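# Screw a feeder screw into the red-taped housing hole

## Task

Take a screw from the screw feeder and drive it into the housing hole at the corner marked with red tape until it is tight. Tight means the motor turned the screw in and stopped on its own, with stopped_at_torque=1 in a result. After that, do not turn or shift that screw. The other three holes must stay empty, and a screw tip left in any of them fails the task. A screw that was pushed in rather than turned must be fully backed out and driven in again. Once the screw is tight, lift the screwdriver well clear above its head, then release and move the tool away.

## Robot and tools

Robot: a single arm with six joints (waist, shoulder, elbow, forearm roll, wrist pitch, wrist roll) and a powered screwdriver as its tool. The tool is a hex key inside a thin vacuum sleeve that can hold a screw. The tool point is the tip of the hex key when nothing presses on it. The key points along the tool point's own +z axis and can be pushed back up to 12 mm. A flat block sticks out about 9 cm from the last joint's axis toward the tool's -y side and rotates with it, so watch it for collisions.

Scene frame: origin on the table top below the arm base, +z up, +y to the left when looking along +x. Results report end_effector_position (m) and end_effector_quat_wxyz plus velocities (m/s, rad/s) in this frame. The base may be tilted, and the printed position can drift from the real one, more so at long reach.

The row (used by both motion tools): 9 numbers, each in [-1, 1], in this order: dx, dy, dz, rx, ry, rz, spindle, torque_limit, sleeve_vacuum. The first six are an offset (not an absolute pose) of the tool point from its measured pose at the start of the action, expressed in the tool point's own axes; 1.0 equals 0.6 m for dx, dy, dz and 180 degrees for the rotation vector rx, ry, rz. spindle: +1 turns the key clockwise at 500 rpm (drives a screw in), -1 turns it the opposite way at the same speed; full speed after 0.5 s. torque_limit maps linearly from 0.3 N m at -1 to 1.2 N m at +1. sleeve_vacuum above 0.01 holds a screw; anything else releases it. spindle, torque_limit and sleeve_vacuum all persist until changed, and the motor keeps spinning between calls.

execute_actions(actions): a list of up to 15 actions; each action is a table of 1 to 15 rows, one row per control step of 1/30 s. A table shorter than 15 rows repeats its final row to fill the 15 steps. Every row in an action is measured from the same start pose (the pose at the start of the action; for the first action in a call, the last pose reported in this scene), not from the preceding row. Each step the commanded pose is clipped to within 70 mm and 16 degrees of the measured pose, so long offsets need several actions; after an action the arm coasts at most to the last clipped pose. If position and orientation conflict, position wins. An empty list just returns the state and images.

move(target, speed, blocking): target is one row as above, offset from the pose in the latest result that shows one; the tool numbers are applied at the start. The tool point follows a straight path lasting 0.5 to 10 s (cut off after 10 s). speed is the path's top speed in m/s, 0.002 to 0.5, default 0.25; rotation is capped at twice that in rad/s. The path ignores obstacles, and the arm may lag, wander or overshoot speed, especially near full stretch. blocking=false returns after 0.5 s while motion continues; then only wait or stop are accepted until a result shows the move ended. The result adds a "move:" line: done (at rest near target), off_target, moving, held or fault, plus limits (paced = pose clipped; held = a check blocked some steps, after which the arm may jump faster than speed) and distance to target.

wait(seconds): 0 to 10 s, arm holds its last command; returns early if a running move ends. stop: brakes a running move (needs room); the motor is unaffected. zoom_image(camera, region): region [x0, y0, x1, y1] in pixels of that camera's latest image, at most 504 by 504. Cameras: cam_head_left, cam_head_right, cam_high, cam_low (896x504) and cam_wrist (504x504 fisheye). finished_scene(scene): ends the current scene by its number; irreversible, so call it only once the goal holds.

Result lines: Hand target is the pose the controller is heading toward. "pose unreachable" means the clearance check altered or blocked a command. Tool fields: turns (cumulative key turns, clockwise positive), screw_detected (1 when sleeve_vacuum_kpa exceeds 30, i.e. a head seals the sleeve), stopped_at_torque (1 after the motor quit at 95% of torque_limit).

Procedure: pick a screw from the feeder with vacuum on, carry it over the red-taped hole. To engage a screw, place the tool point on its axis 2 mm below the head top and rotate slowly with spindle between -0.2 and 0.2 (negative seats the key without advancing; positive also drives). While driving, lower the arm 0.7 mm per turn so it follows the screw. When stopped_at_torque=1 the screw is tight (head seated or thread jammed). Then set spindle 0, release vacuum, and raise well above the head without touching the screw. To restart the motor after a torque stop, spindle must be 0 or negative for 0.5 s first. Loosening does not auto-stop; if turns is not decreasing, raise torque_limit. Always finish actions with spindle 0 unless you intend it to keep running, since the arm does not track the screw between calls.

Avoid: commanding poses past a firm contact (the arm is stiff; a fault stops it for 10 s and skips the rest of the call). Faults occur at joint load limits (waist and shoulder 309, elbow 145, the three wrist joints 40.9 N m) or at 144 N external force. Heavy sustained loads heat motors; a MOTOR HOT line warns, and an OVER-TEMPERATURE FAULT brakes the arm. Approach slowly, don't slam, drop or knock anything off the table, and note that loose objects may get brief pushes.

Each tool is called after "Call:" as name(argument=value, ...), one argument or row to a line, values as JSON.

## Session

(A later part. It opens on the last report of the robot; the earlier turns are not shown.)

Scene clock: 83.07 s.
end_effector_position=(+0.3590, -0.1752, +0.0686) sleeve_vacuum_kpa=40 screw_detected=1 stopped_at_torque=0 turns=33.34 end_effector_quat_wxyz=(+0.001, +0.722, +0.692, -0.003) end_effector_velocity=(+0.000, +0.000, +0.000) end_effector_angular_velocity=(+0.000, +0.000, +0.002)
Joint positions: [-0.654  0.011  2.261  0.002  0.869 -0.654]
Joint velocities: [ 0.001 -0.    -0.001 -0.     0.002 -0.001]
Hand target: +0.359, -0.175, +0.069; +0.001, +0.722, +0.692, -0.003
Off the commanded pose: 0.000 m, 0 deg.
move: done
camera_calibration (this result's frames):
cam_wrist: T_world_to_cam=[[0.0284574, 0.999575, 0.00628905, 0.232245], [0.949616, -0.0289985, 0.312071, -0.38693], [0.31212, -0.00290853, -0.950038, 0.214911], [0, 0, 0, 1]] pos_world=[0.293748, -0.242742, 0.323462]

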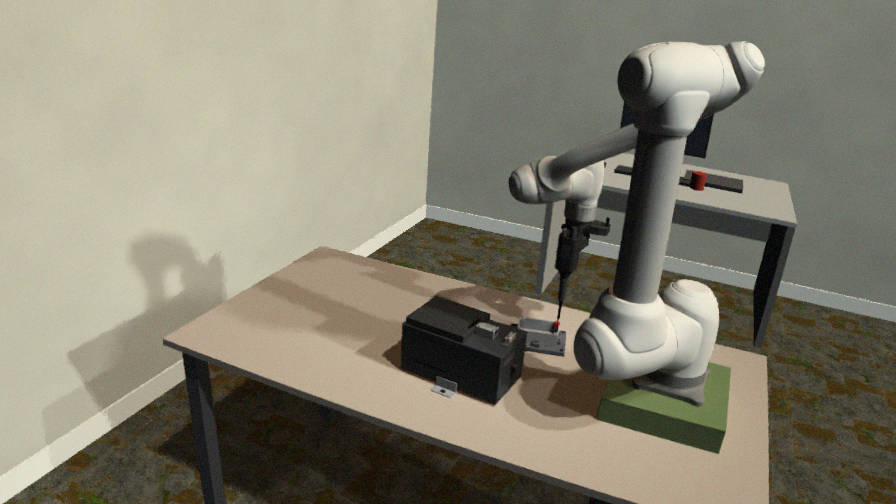

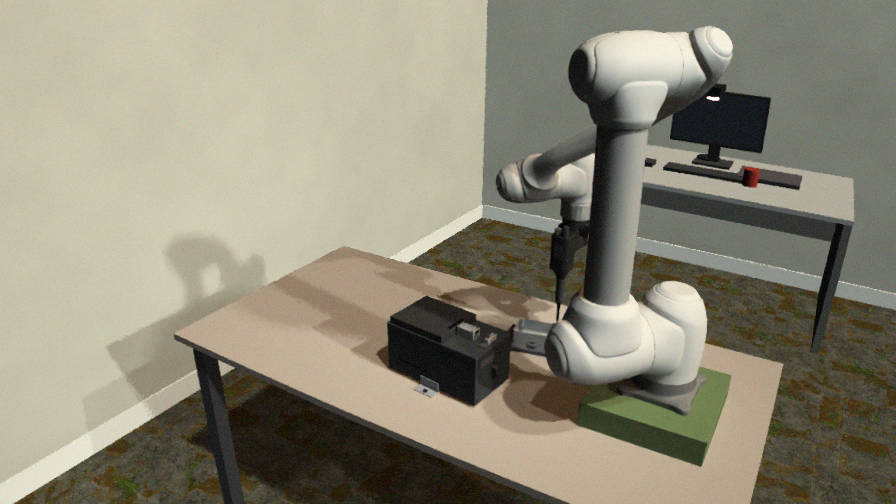

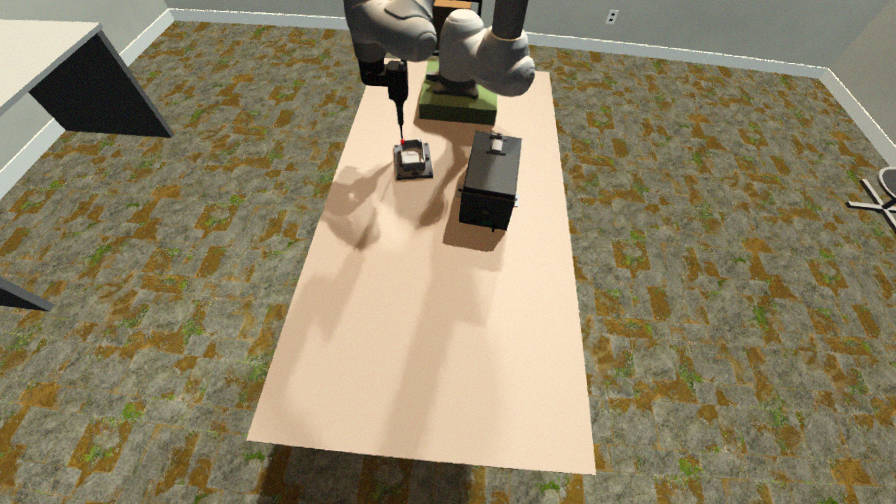

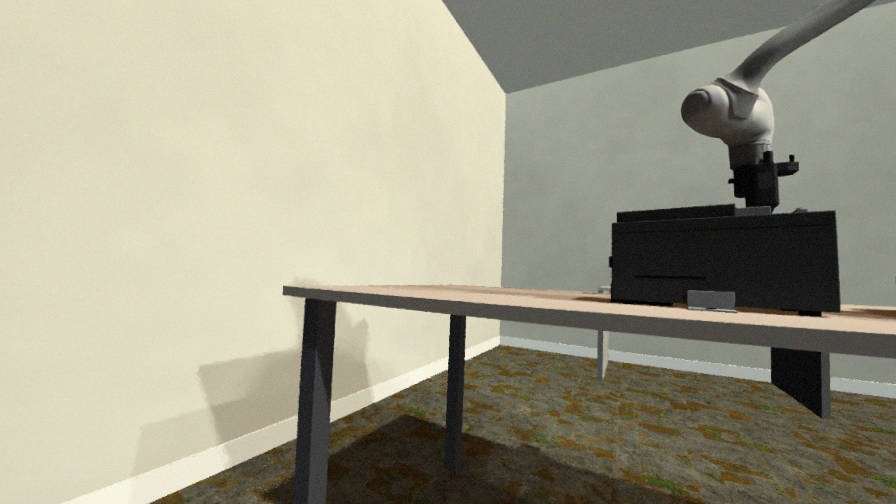

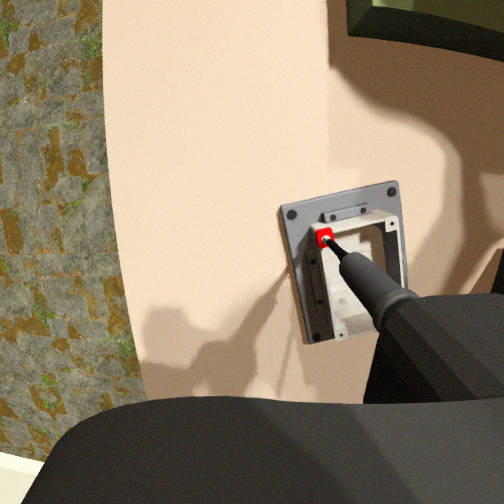

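Call:
move(
  target=[-0.0005,0.002,0,0,0,0,0,0,1],
  speed=0.01,
)

Call:
move(
  target=[0,0,0.012,0,0,0,0.2,0,1],
  speed=0.002,
)

Call:
execute_actions(
  actions=[
    [[0,0,0,0,0,0,0.4,0,1]],
    [[0,0,0,0,0,0,0.4,0,1]],
    [[0,0,0,0,0,0,0,0,1]],
  ],
)

Call:
zoom_image(
  camera="cam_wrist",
  region=[310, 225, 340, 255],
)

Scene clock: 89.90 s.
end_effector_position=(+0.3601, -0.1755, +0.0686) sleeve_vacuum_kpa=40 screw_detected=1 stopped_at_torque=0 turns=33.34 end_effector_quat_wxyz=(+0.001, +0.722, +0.692, -0.003) end_effector_velocity=(+0.000, +0.000, -0.000) end_effector_angular_velocity=(+0.000, -0.000, +0.001)
Joint positions: [-0.653  0.013  2.259  0.002  0.869 -0.653]
Joint velocities: [ 0.001  0.001 -0.     0.    -0.001 -0.   ]
Hand target: +0.360, -0.176, +0.069; +0.001, +0.722, +0.692, -0.003
Off the commanded pose: 0.000 m, 0 deg.
move: done
camera_calibration (this result's frames):
cam_wrist: T_world_to_cam=[[0.0284574, 0.999575, 0.00632156, 0.232541], [0.949629, -0.0290088, 0.312032, -0.388049], [0.312083, -0.0028765, -0.95005, 0.21457], [0, 0, 0, 1]] pos_world=[0.294922, -0.243082, 0.323466]

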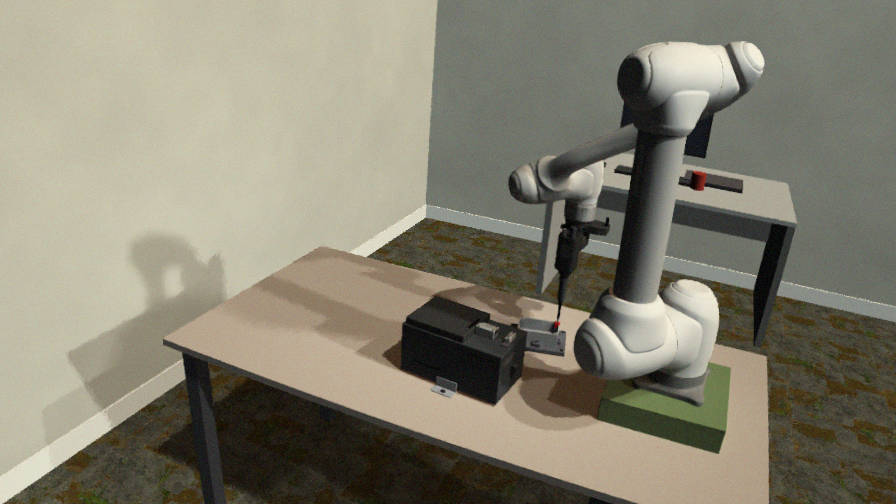

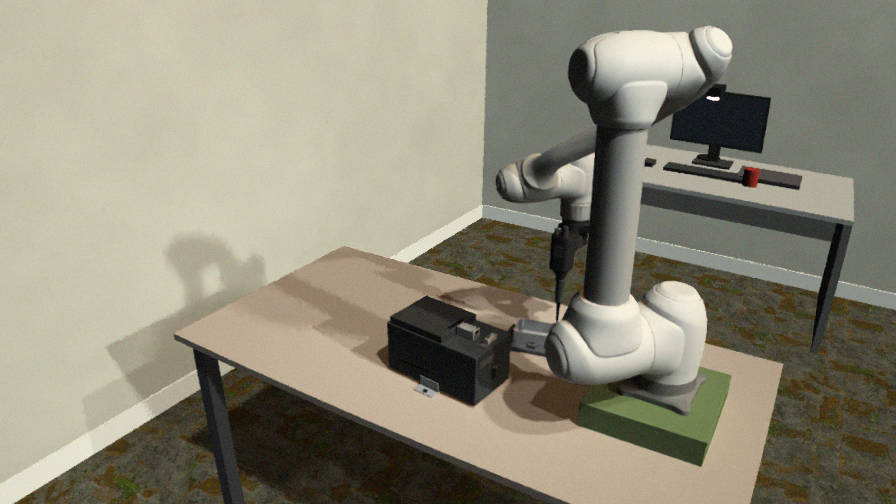

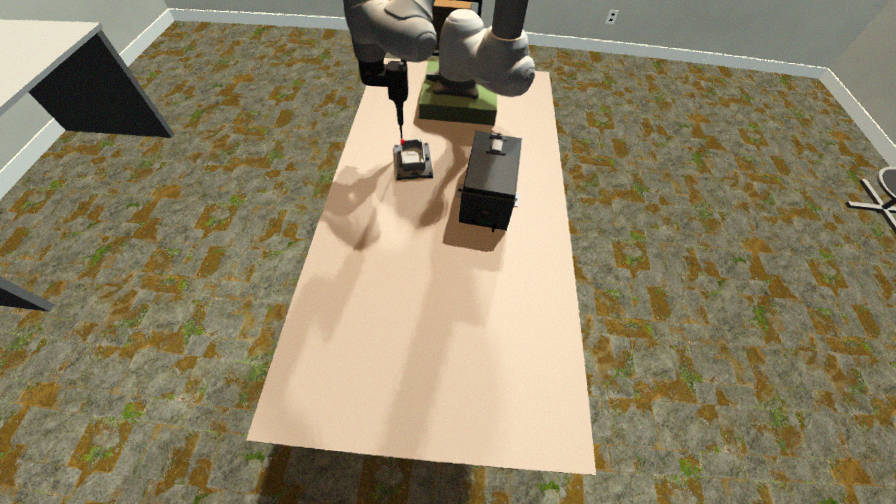

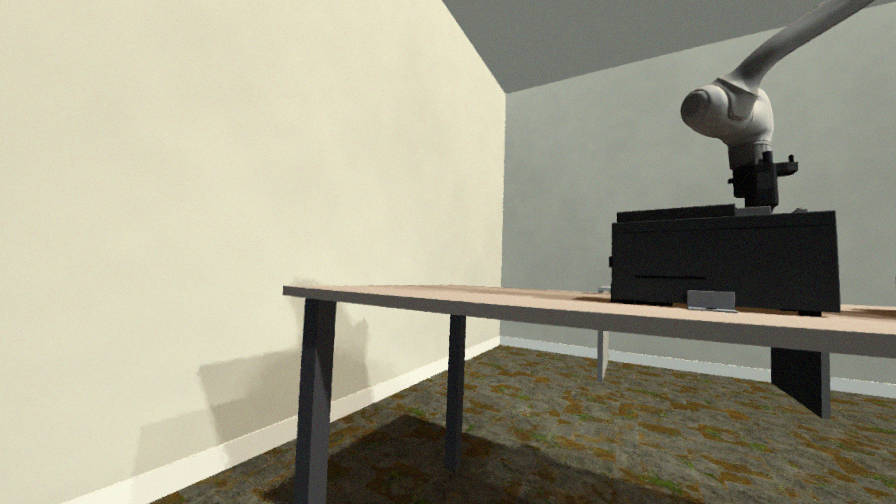

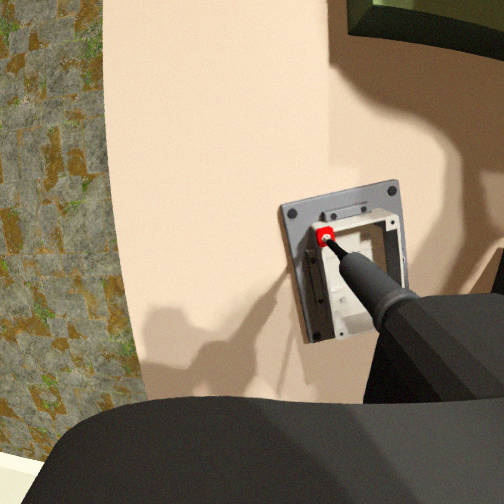

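Scene clock: 93.73 s.
end_effector_position=(+0.3601, -0.1756, +0.0614) sleeve_vacuum_kpa=40 screw_detected=1 stopped_at_torque=0 turns=39.67 end_effector_quat_wxyz=(+0.001, +0.722, +0.692, -0.003) end_effector_velocity=(+0.000, +0.000, -0.000) end_effector_angular_velocity=(+0.000, +0.000, +0.001)
Joint positions: [-0.653  0.023  2.266  0.002  0.853 -0.653]
Joint velocities: [ 0.001  0.001 -0.     0.    -0.     0.   ]
Hand target: +0.360, -0.176, +0.061; +0.001, +0.722, +0.692, -0.003
Off the commanded pose: 0.000 m, 0 deg.
move: done
camera_calibration (this result's frames):
cam_wrist: T_world_to_cam=[[0.028479, 0.999575, 0.00630496, 0.232643], [0.949631, -0.0290242, 0.312024, -0.385782], [0.312074, -0.00289873, -0.950053, 0.207734], [0, 0, 0, 1]] pos_world=[0.294897, -0.243138, 0.316265]

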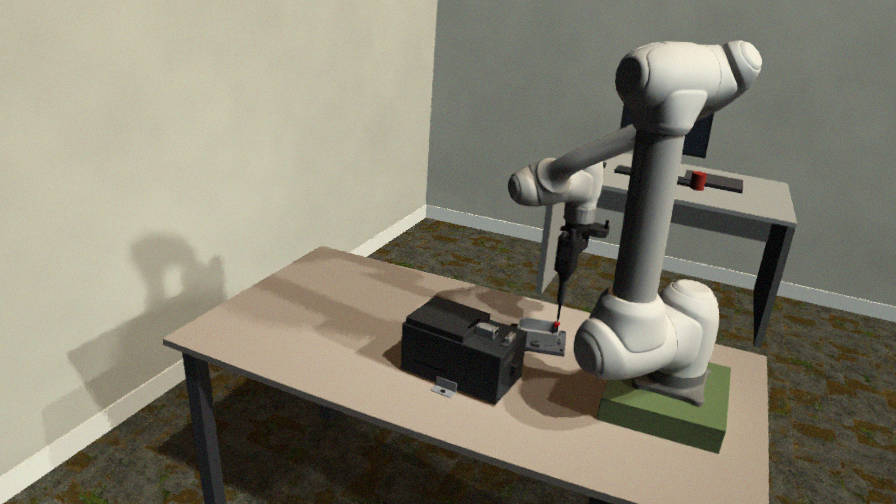

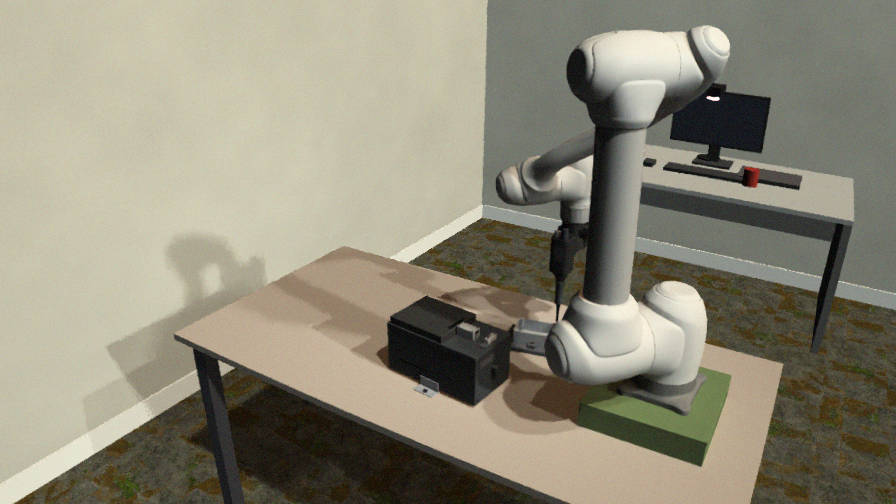

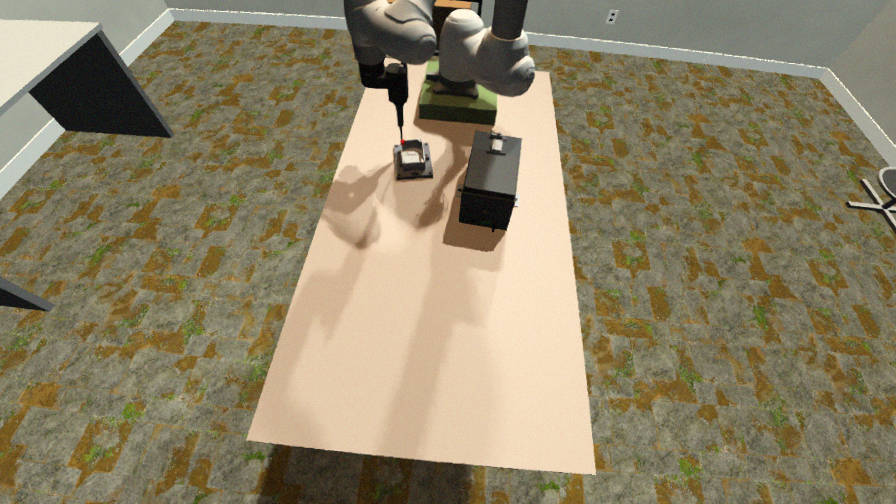

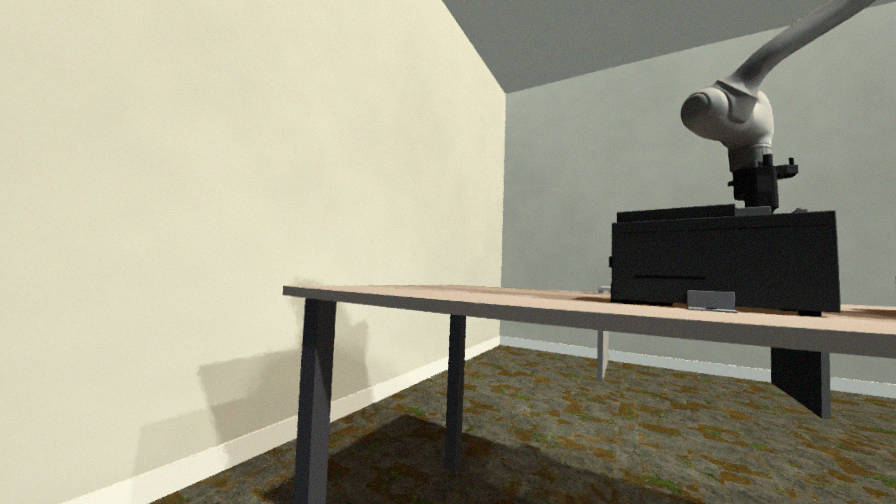

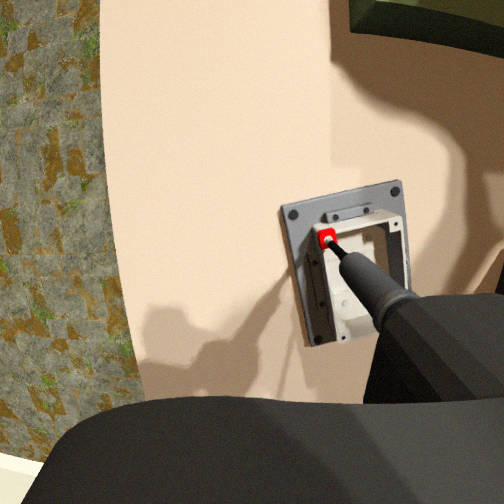

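Scene clock: 95.23 s.
end_effector_position=(+0.3601, -0.1756, +0.0614) sleeve_vacuum_kpa=40 screw_detected=1 stopped_at_torque=0 turns=42.95 end_effector_quat_wxyz=(+0.001, +0.722, +0.692, -0.003) end_effector_velocity=(-0.000, +0.000, -0.001) end_effector_angular_velocity=(+0.002, +0.001, -0.002)
Joint positions: [-0.653  0.023  2.266  0.002  0.853 -0.653]
Joint velocities: [-0.001  0.002 -0.     0.001  0.     0.   ]
Hand target: +0.360, -0.176, +0.061; +0.001, +0.722, +0.692, -0.003
Off the commanded pose: 0.000 m, 0 deg.
camera_calibration (this result's frames):
cam_wrist: T_world_to_cam=[[0.028479, 0.999575, 0.0063051, 0.232642], [0.949631, -0.0290243, 0.312024, -0.385782], [0.312074, -0.00289862, -0.950053, 0.207732], [0, 0, 0, 1]] pos_world=[0.294897, -0.243138, 0.316263]

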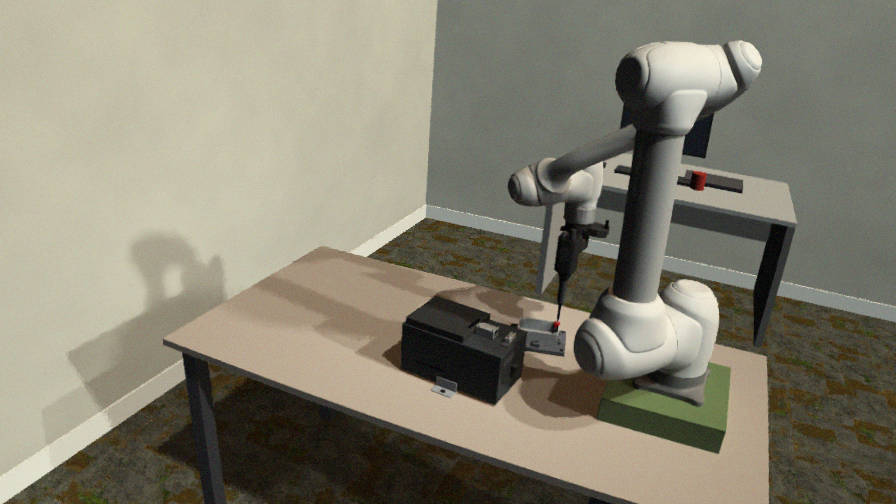

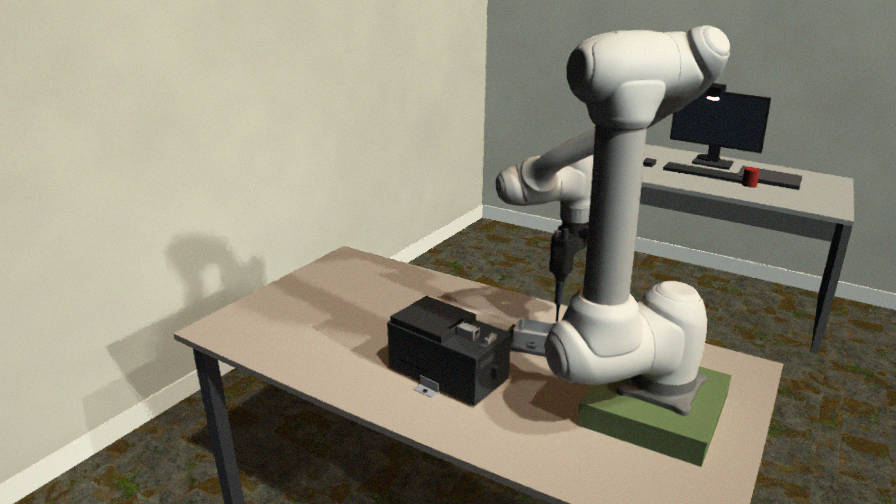

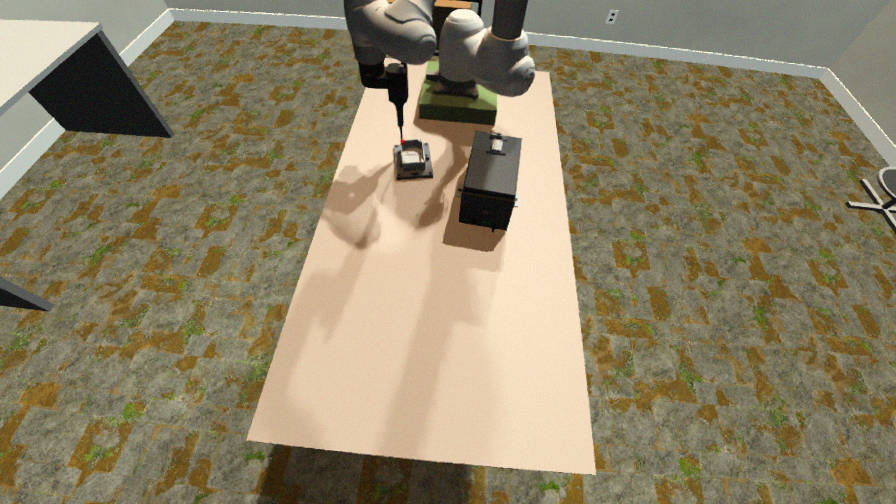

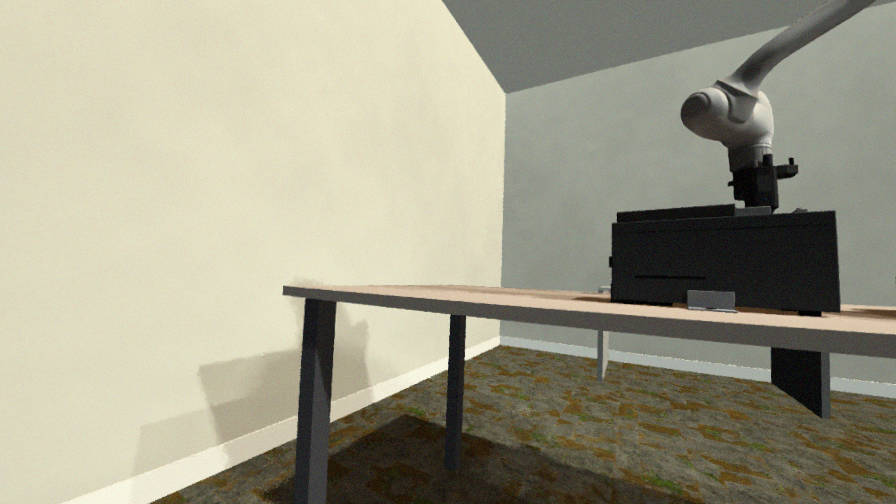

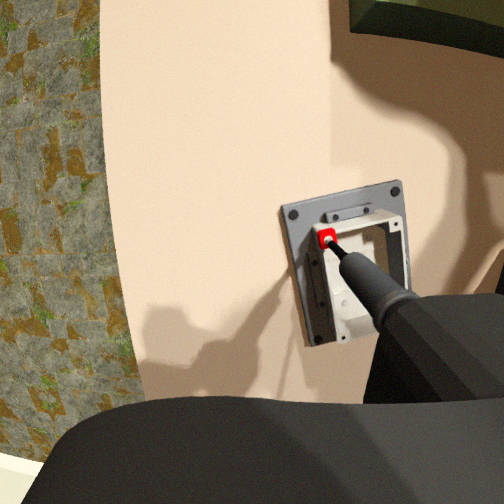

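Region (310, 225, 340, 255) of cam_wrist's 504x504 image, scaled by 16.800, with more detail than that image has.

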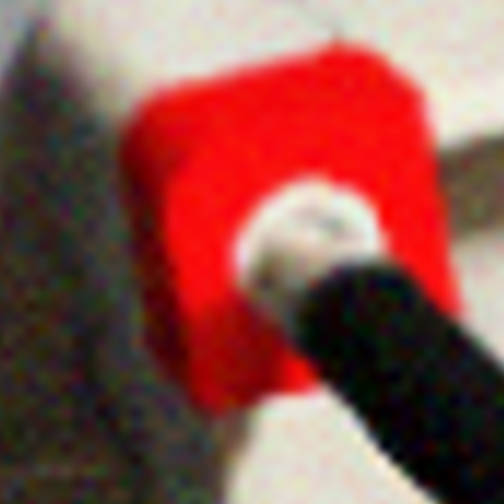

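Call:
execute_actions(
  actions=[
    [[0,-0.0006,0,0,0,0,0.2,0,1]],
    [[0,-0.0006,0,0,0,0,0.2,0,1]],
    [[0,0,0,0,0,0,0.2,0,1]],
    [[0,0,0,0,0,0,0.2,0,1]],
    [[0,0,0,0,0,0,0.2,0,1]],
    [[0,0,0,0,0,0,0,0,1]],
  ],
)

Call:
zoom_image(
  camera="cam_wrist",
  region=[310, 225, 340, 255],
)

Scene clock: 102.67 s.
end_effector_position=(+0.3594, -0.1755, +0.0614) sleeve_vacuum_kpa=39 screw_detected=1 stopped_at_torque=0 turns=47.05 end_effector_quat_wxyz=(+0.001, +0.722, +0.692, -0.003) end_effector_velocity=(-0.000, -0.001, +0.000) end_effector_angular_velocity=(-0.001, +0.000, +0.001)
Joint positions: [-0.654  0.022  2.267  0.002  0.853 -0.654]
Joint velocities: [-0.001 -0.001 -0.    -0.002  0.    -0.   ]
Hand target: +0.359, -0.176, +0.061; +0.001, +0.722, +0.692, -0.003
Off the commanded pose: 0.000 m, 0 deg.
camera_calibration (this result's frames):
cam_wrist: T_world_to_cam=[[0.0285252, 0.999573, 0.00638172, 0.232576], [0.949626, -0.029092, 0.312031, -0.385113], [0.312083, -0.0028405, -0.950051, 0.207945], [0, 0, 0, 1]] pos_world=[0.294183, -0.243089, 0.316241]

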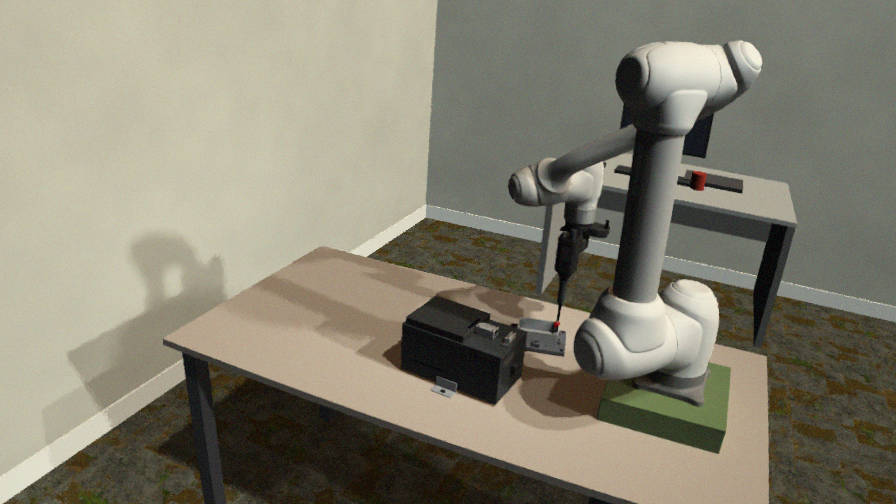

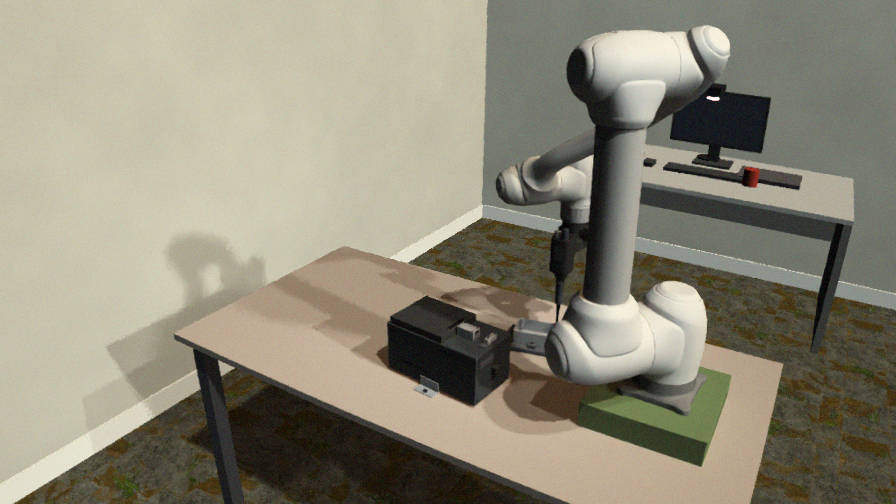

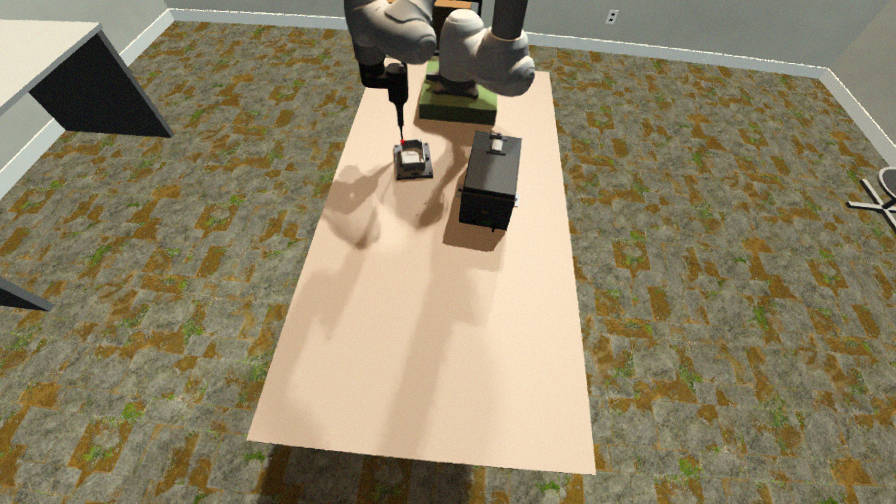

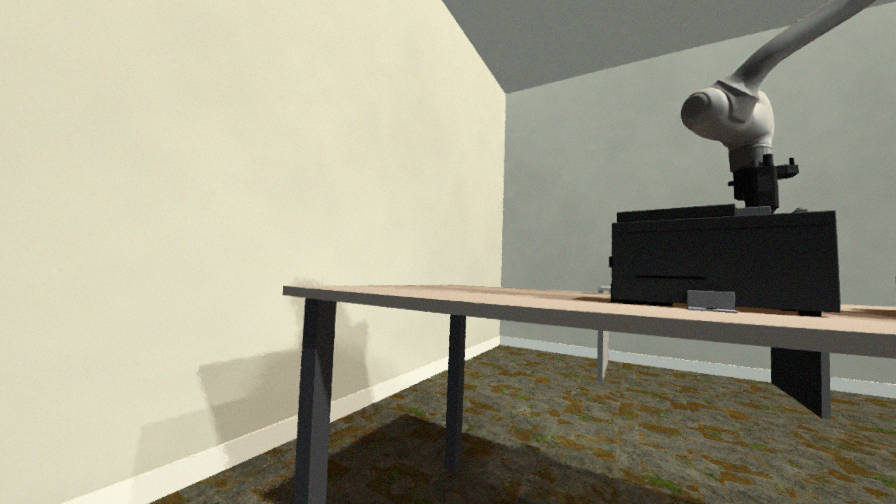

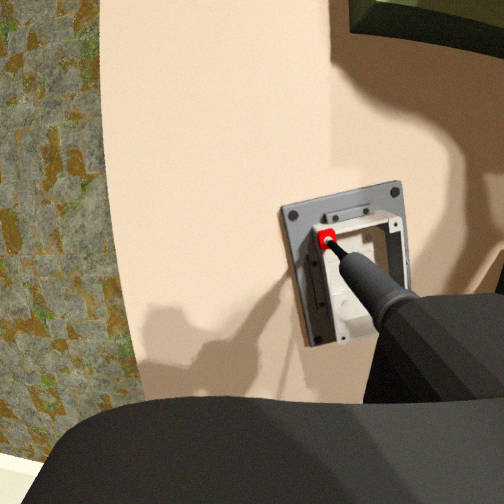

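Region (310, 225, 340, 255) of cam_wrist's 504x504 image, scaled by 16.800, with more detail than that image has.

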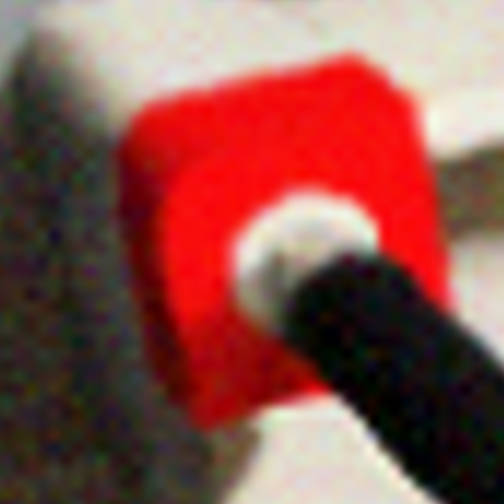

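It's advancing.

Call:
move(
  target=[0,0,0.011,0,0,0,0.4,0,1],
  speed=0.002,
)

Call:
zoom_image(
  camera="cam_wrist",
  region=[310, 225, 340, 255],
)

Scene clock: 112.93 s.
end_effector_position=(+0.3594, -0.1756, +0.0548) sleeve_vacuum_kpa=40 screw_detected=1 stopped_at_torque=1 turns=56.22 end_effector_quat_wxyz=(+0.001, +0.722, +0.692, -0.003) end_effector_velocity=(+0.000, +0.001, -0.000) end_effector_angular_velocity=(+0.000, +0.001, +0.002)
Joint positions: [-0.654  0.031  2.273  0.002  0.837 -0.654]
Joint velocities: [ 0.002  0.001  0.    -0.001 -0.     0.   ]
Hand target: +0.359, -0.176, +0.055; +0.001, +0.722, +0.692, -0.003
Off the commanded pose: 0.000 m, 0 deg.
move: done
camera_calibration (this result's frames):
cam_wrist: T_world_to_cam=[[0.028521, 0.999573, 0.00638362, 0.23267], [0.949626, -0.0290886, 0.312034, -0.383034], [0.312086, -0.00283746, -0.95005, 0.201679], [0, 0, 0, 1]] pos_world=[0.294162, -0.24314, 0.309639]

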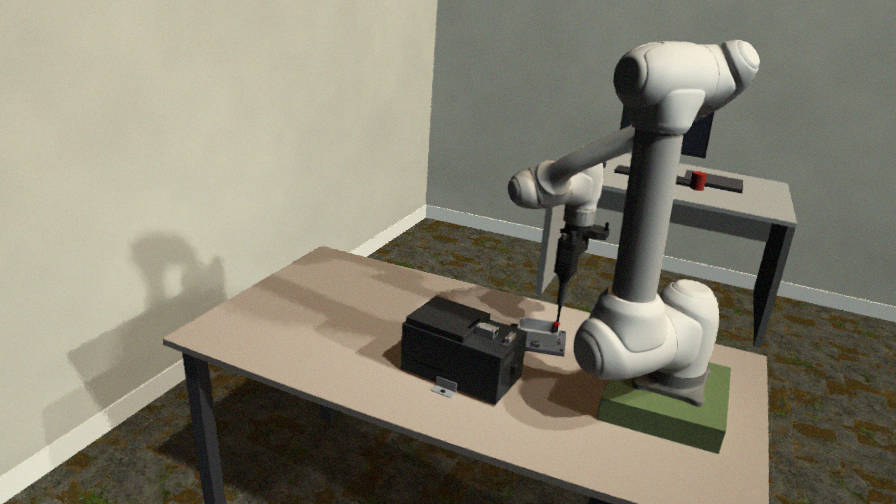

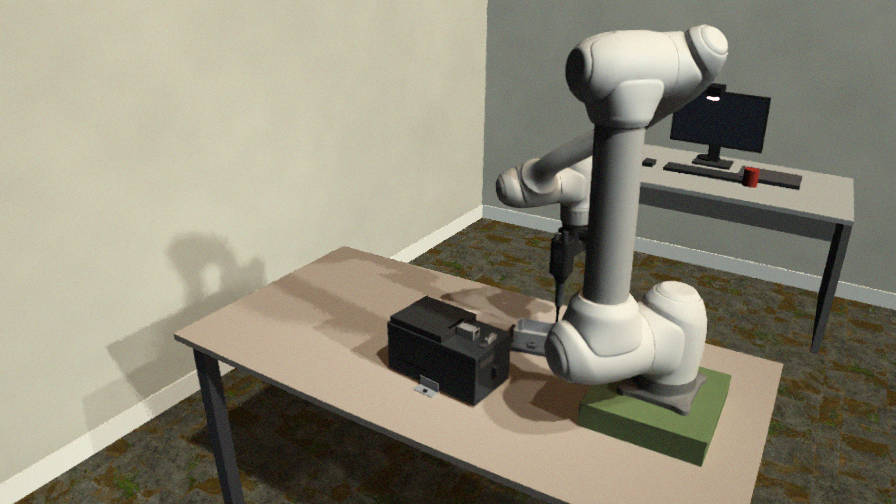

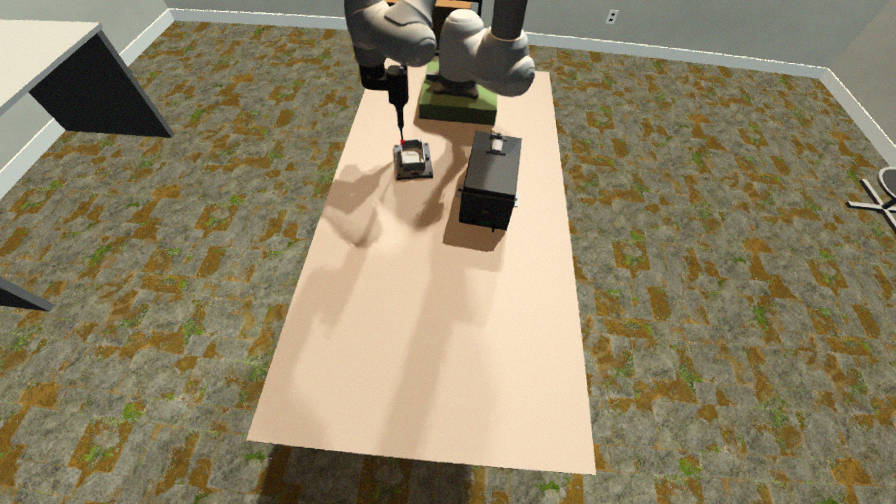

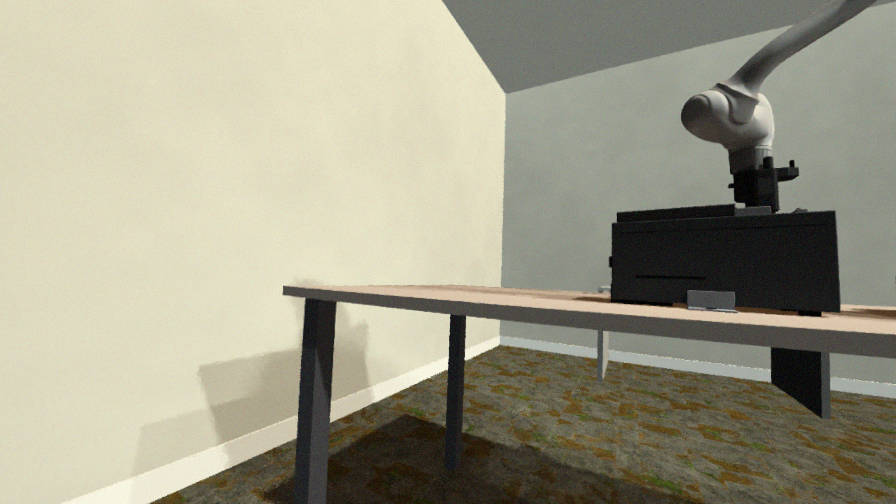

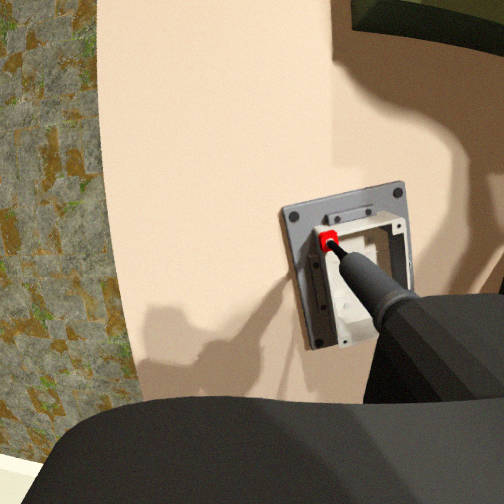

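Region (310, 225, 340, 255) of cam_wrist's 504x504 image, scaled by 16.800, with more detail than that image has.

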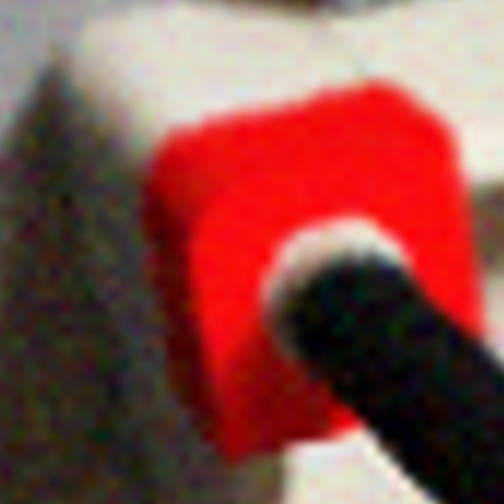

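Call:
move(
  target=[0,0,-0.2,0,0,0,0,0,0],
  speed=0.15,
)

Call:
finished_scene(
  scene=1,
)

Scene clock: 116.67 s.
end_effector_position=(+0.3598, -0.1745, +0.1748) sleeve_vacuum_kpa=0 screw_detected=0 stopped_at_torque=1 turns=56.22 end_effector_quat_wxyz=(+0.001, +0.722, +0.692, -0.003) end_effector_velocity=(+0.000, -0.000, +0.001) end_effector_angular_velocity=(-0.001, -0.001, +0.001)
Joint positions: [-0.654 -0.105  2.142  0.002  1.105 -0.654]
Joint velocities: [ 0.    -0.001 -0.001 -0.     0.002 -0.   ]
Hand target: +0.360, -0.175, +0.175; +0.001, +0.722, +0.692, -0.003
Off the commanded pose: 0.000 m, 0 deg.
move: done
camera_calibration (this result's frames):
cam_wrist: T_world_to_cam=[[0.0282109, 0.999579, 0.00670882, 0.230889], [0.949582, -0.0288951, 0.312185, -0.42086], [0.312247, -0.00243644, -0.949998, 0.315599], [0, 0, 0, 1]] pos_world=[0.294583, -0.242184, 0.429655]

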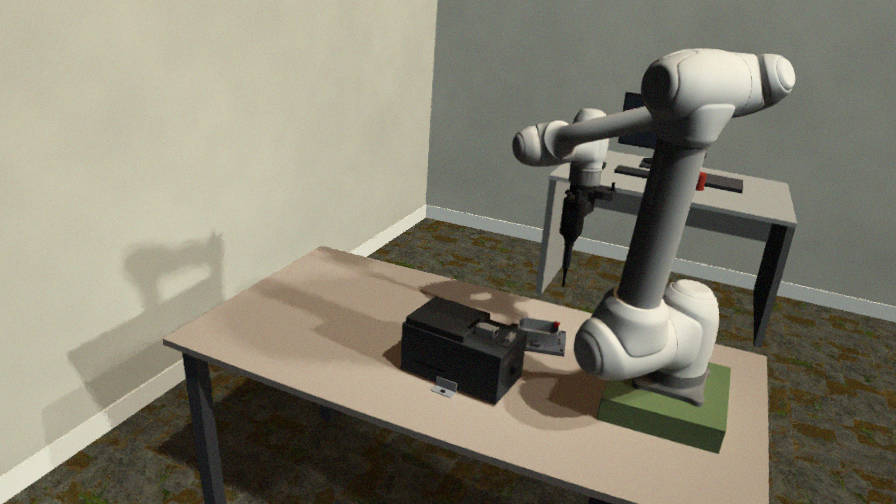

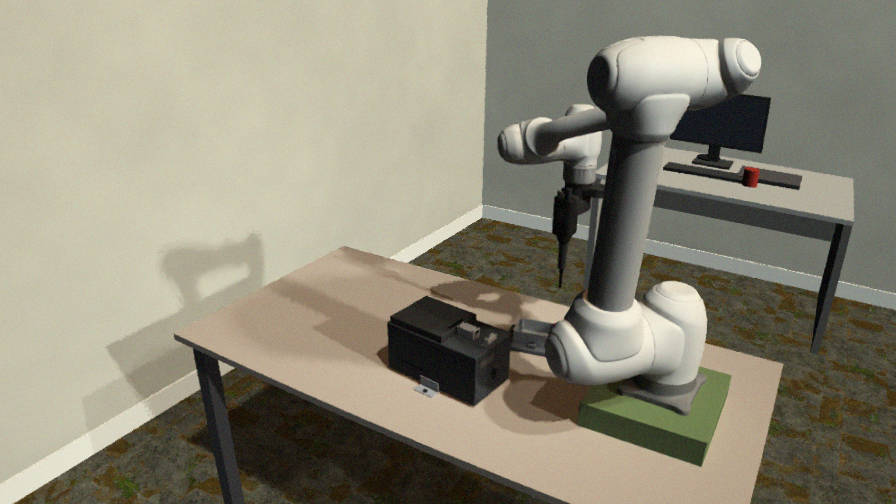

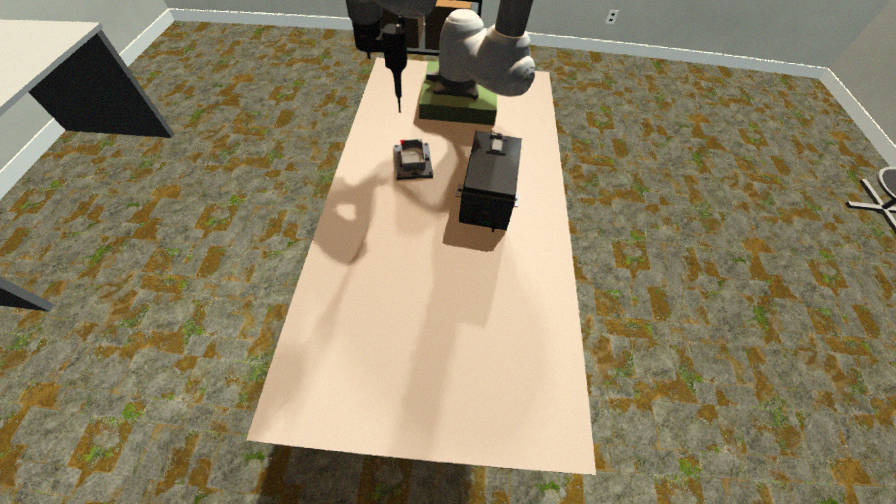

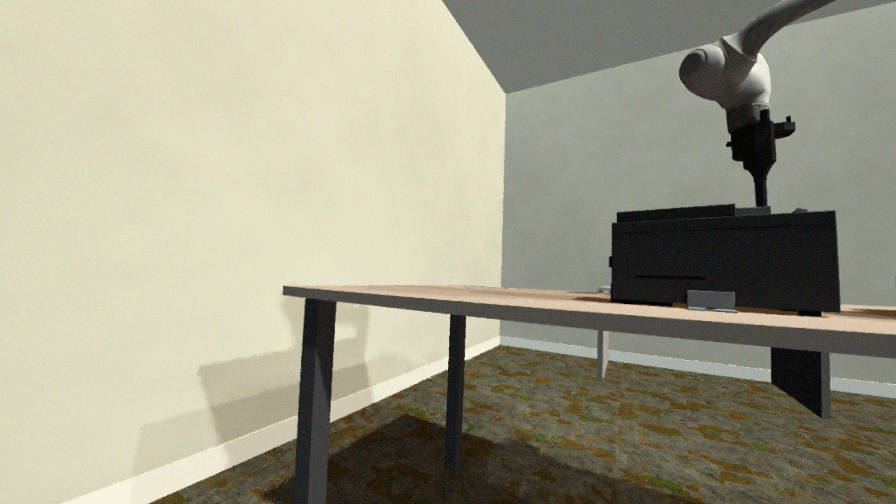

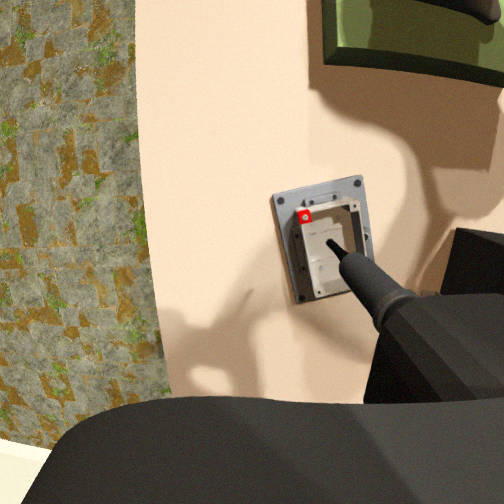

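The scene is finished: the task was done.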